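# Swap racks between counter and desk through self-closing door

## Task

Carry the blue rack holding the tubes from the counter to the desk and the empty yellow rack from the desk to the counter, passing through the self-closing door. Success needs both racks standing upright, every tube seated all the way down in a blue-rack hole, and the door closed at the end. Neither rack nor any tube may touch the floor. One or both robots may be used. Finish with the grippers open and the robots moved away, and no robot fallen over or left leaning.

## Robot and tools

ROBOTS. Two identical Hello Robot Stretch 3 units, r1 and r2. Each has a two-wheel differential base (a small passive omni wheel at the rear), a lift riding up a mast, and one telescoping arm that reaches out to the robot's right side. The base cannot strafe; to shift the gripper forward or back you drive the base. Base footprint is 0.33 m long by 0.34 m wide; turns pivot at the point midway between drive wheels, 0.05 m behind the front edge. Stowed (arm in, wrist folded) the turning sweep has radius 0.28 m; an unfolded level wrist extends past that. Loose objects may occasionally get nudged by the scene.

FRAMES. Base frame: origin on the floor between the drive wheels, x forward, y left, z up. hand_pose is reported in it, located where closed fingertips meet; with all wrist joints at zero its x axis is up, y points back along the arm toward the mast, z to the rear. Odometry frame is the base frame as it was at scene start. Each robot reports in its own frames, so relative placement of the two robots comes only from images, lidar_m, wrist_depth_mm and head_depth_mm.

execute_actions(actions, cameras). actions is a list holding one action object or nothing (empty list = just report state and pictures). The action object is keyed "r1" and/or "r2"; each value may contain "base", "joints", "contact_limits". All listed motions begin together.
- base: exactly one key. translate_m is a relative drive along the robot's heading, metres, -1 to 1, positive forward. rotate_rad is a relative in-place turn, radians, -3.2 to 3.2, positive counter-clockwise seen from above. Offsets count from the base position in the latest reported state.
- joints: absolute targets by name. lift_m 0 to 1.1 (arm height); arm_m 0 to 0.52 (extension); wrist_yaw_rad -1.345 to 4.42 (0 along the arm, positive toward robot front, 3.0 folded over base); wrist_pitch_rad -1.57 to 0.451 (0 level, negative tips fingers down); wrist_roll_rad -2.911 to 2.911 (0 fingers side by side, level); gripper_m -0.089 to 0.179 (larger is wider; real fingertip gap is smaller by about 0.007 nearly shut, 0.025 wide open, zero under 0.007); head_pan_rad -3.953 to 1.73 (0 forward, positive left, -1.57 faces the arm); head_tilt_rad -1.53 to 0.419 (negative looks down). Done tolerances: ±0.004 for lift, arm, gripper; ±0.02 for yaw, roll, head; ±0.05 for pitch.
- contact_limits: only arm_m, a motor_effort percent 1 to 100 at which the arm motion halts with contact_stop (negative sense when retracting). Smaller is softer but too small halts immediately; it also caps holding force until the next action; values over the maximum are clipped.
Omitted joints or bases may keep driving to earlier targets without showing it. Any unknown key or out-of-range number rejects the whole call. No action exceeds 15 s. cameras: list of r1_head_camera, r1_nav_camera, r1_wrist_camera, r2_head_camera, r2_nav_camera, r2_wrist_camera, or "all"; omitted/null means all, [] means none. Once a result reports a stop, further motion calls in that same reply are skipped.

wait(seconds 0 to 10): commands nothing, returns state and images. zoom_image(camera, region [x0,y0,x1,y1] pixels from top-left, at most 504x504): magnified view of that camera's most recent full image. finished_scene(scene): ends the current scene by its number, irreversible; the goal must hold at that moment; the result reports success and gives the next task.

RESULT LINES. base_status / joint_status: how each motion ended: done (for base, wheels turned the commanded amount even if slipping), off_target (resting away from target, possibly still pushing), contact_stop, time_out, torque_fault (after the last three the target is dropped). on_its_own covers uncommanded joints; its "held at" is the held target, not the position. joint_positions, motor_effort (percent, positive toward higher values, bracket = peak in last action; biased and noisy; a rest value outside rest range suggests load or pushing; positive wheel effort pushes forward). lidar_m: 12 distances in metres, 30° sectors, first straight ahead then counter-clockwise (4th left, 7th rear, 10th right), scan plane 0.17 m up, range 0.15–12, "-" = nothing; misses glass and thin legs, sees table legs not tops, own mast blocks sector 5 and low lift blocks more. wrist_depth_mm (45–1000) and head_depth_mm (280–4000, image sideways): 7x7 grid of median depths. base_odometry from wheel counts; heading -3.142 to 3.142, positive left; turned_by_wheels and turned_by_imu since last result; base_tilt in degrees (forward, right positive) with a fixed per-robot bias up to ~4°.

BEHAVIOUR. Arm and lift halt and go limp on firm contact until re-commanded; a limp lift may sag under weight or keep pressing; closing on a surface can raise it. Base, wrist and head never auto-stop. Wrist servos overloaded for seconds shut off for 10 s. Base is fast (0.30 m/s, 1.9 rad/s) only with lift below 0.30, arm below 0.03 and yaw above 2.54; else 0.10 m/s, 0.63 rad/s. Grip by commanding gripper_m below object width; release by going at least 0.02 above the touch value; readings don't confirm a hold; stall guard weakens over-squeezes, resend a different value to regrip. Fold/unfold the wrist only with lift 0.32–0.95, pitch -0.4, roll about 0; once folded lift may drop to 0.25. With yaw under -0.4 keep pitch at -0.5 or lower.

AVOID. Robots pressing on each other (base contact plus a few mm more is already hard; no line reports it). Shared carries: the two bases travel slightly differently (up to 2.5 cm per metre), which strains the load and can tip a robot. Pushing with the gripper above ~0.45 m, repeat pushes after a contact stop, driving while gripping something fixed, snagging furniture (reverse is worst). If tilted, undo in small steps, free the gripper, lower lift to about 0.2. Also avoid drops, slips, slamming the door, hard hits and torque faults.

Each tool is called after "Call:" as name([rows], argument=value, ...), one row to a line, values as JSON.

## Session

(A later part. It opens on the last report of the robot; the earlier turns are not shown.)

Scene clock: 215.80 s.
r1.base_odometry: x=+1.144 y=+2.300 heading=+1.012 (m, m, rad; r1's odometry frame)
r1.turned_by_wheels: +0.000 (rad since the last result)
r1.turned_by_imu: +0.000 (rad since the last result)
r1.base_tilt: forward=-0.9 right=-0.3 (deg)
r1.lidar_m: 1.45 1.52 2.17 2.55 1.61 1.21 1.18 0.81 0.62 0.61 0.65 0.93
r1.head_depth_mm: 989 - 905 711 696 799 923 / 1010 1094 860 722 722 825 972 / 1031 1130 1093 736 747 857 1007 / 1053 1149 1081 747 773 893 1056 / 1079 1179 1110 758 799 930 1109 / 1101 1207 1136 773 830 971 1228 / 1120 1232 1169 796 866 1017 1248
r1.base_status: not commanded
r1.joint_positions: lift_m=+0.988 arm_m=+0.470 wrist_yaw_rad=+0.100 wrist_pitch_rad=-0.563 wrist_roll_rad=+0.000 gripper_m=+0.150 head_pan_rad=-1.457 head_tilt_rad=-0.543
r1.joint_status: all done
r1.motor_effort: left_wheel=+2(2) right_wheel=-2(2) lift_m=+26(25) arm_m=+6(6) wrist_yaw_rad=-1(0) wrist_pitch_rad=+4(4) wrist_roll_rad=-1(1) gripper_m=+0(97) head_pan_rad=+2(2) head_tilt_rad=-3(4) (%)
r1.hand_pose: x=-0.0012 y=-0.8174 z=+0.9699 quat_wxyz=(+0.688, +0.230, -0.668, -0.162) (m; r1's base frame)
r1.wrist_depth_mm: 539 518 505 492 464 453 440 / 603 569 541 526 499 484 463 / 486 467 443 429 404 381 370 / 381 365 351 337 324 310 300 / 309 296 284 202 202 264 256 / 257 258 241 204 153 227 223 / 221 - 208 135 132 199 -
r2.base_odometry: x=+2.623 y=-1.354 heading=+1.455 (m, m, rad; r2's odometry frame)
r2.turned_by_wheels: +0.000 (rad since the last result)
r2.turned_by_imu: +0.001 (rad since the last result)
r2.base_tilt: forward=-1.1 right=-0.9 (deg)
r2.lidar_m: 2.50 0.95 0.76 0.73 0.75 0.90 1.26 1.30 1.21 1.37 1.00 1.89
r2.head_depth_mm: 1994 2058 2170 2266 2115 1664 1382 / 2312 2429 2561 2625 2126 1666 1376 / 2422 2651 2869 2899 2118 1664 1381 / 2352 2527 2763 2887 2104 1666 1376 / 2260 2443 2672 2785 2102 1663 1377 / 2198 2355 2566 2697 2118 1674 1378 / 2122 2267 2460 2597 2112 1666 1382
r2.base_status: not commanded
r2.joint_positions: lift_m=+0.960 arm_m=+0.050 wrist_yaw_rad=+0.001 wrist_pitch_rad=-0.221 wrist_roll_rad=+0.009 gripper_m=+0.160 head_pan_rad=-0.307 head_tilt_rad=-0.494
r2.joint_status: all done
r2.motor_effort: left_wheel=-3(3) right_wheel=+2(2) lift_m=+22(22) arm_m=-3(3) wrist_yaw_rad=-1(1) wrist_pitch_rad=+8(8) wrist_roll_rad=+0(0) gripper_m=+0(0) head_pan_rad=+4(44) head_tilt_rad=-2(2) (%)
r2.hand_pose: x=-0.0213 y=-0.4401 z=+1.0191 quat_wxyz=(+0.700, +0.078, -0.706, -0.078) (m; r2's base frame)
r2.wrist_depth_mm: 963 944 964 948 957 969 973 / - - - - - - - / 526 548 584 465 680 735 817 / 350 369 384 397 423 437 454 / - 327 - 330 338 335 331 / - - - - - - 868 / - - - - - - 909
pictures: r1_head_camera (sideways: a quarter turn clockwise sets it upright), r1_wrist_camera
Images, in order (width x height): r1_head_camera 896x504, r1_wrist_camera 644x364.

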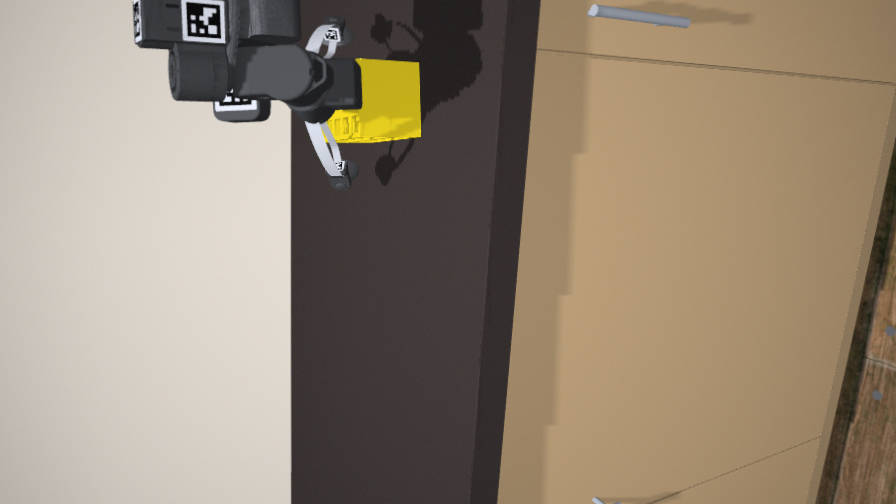

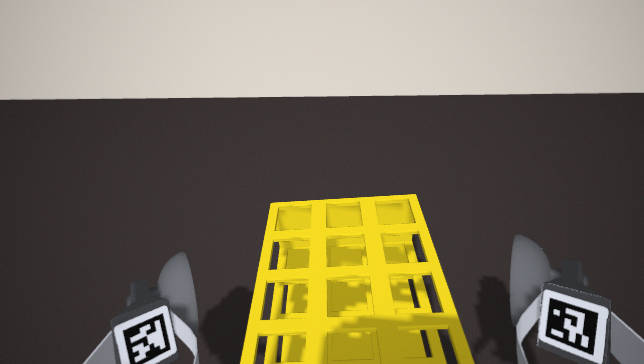

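Call:
execute_actions([
  {"r1":{"joints":{"lift_m":1.04,"arm_m":0.05}},"r2":{"joints":{"arm_m":0.0,"head_pan_rad":1.57,"head_tilt_rad":-0.3}}},
], cameras=["r1_wrist_camera","r1_nav_camera","r2_nav_camera","r2_wrist_camera"])

Scene clock: 220.40 s.
r1.base_odometry: x=+1.144 y=+2.300 heading=+1.012 (m, m, rad; r1's odometry frame)
r1.turned_by_wheels: +0.000 (rad since the last result)
r1.turned_by_imu: +0.001 (rad since the last result)
r1.base_tilt: forward=-0.9 right=-0.3 (deg)
r1.lidar_m: 1.45 1.53 2.17 2.54 1.60 1.21 1.18 0.81 0.62 0.61 0.65 0.93
r1.head_depth_mm: 989 1079 - - - - 923 / 1013 1099 1130 667 - 847 974 / 1030 1128 1056 734 766 857 1010 / 1052 1152 1082 750 783 891 1052 / 1079 1182 1105 758 803 929 1110 / 1097 1207 1139 772 833 969 1225 / 1122 1235 1167 798 866 1018 1244
r1.base_status: not commanded
r1.joint_positions: lift_m=+1.040 arm_m=+0.050 wrist_yaw_rad=+0.100 wrist_pitch_rad=-0.564 wrist_roll_rad=+0.000 gripper_m=+0.150 head_pan_rad=-1.457 head_tilt_rad=-0.543
r1.joint_status: all done
r1.motor_effort: left_wheel=+1(2) right_wheel=-3(1) lift_m=+38(41) arm_m=-6(6) wrist_yaw_rad=+0(1) wrist_pitch_rad=+4(4) wrist_roll_rad=-1(1) gripper_m=+1(0) head_pan_rad=+2(2) head_tilt_rad=-3(3) (%)
r1.hand_pose: x=-0.0012 y=-0.3981 z=+1.0212 quat_wxyz=(+0.688, +0.231, -0.668, -0.163) (m; r1's base frame)
r1.wrist_depth_mm: 981 936 946 877 836 846 778 / 892 801 768 675 665 630 595 / 600 586 560 503 493 492 469 / 479 460 442 429 410 395 378 / 544 520 490 448 428 369 353 / 676 611 562 517 486 457 423 / 845 - 668 617 583 540 -
r2.base_odometry: x=+2.623 y=-1.354 heading=+1.455 (m, m, rad; r2's odometry frame)
r2.turned_by_wheels: +0.000 (rad since the last result)
r2.turned_by_imu: +0.001 (rad since the last result)
r2.base_tilt: forward=-1.1 right=-0.8 (deg)
r2.lidar_m: 2.50 0.94 0.76 0.73 0.75 0.90 1.26 1.30 1.22 1.37 1.00 1.90
r2.head_depth_mm: 630 663 699 739 785 835 893 / 625 658 695 732 779 828 887 / 622 654 689 727 773 822 878 / 617 649 684 723 767 815 870 / 614 646 677 718 761 808 863 / 611 641 676 711 755 802 856 / 608 637 670 708 748 788 -
r2.base_status: not commanded
r2.joint_positions: lift_m=+0.960 arm_m=+0.000 wrist_yaw_rad=+0.001 wrist_pitch_rad=-0.221 wrist_roll_rad=+0.009 gripper_m=+0.160 head_pan_rad=+1.563 head_tilt_rad=-0.310
r2.joint_status: all done
r2.motor_effort: left_wheel=-3(3) right_wheel=+2(2) lift_m=+22(22) arm_m=-3(3) wrist_yaw_rad=-1(1) wrist_pitch_rad=+8(8) wrist_roll_rad=+1(1) gripper_m=+0(0) head_pan_rad=+4(49) head_tilt_rad=+4(17) (%)
r2.hand_pose: x=-0.0213 y=-0.3902 z=+1.0191 quat_wxyz=(+0.700, +0.078, -0.706, -0.078) (m; r2's base frame)
r2.wrist_depth_mm: - - - - - - - / - - - - - - - / 536 557 598 524 689 727 783 / 379 384 382 402 417 433 466 / - - - - - 379 797 / - - - - - - 860 / - - - - - - -
pictures: r1_nav_camera (sideways: a quarter turn counterclockwise sets it upright), r1_wrist_camera, r2_nav_camera (sideways: a quarter turn counterclockwise sets it upright), r2_wrist_camera
Images, in order (width x height): r1_nav_camera 672x504, r1_wrist_camera 644x364, r2_nav_camera 672x504, r2_wrist_camera 644x364.

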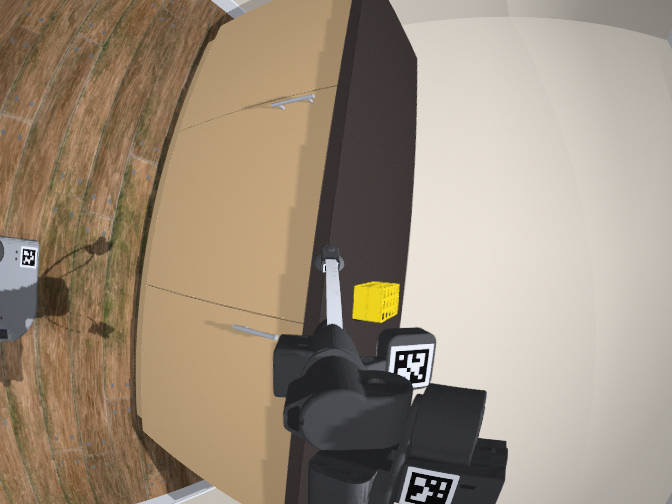

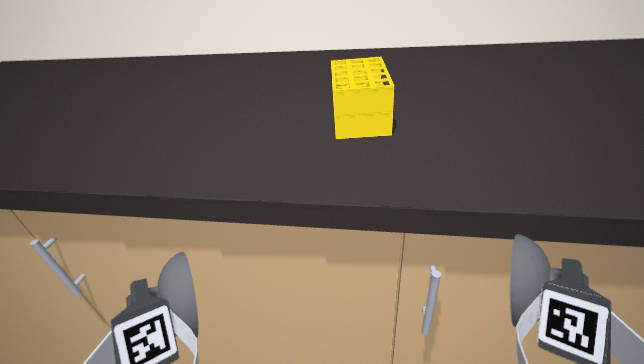

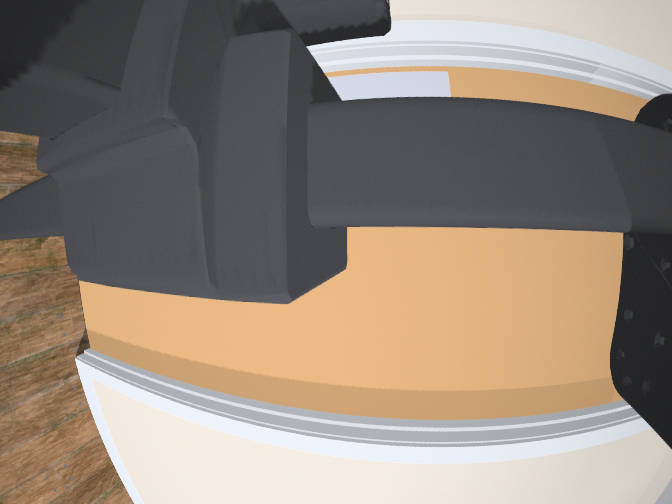

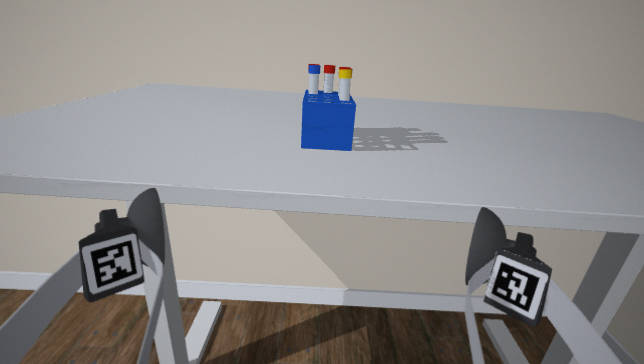

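Call:
finished_scene(scene=1)

The scene is finished: the task was done.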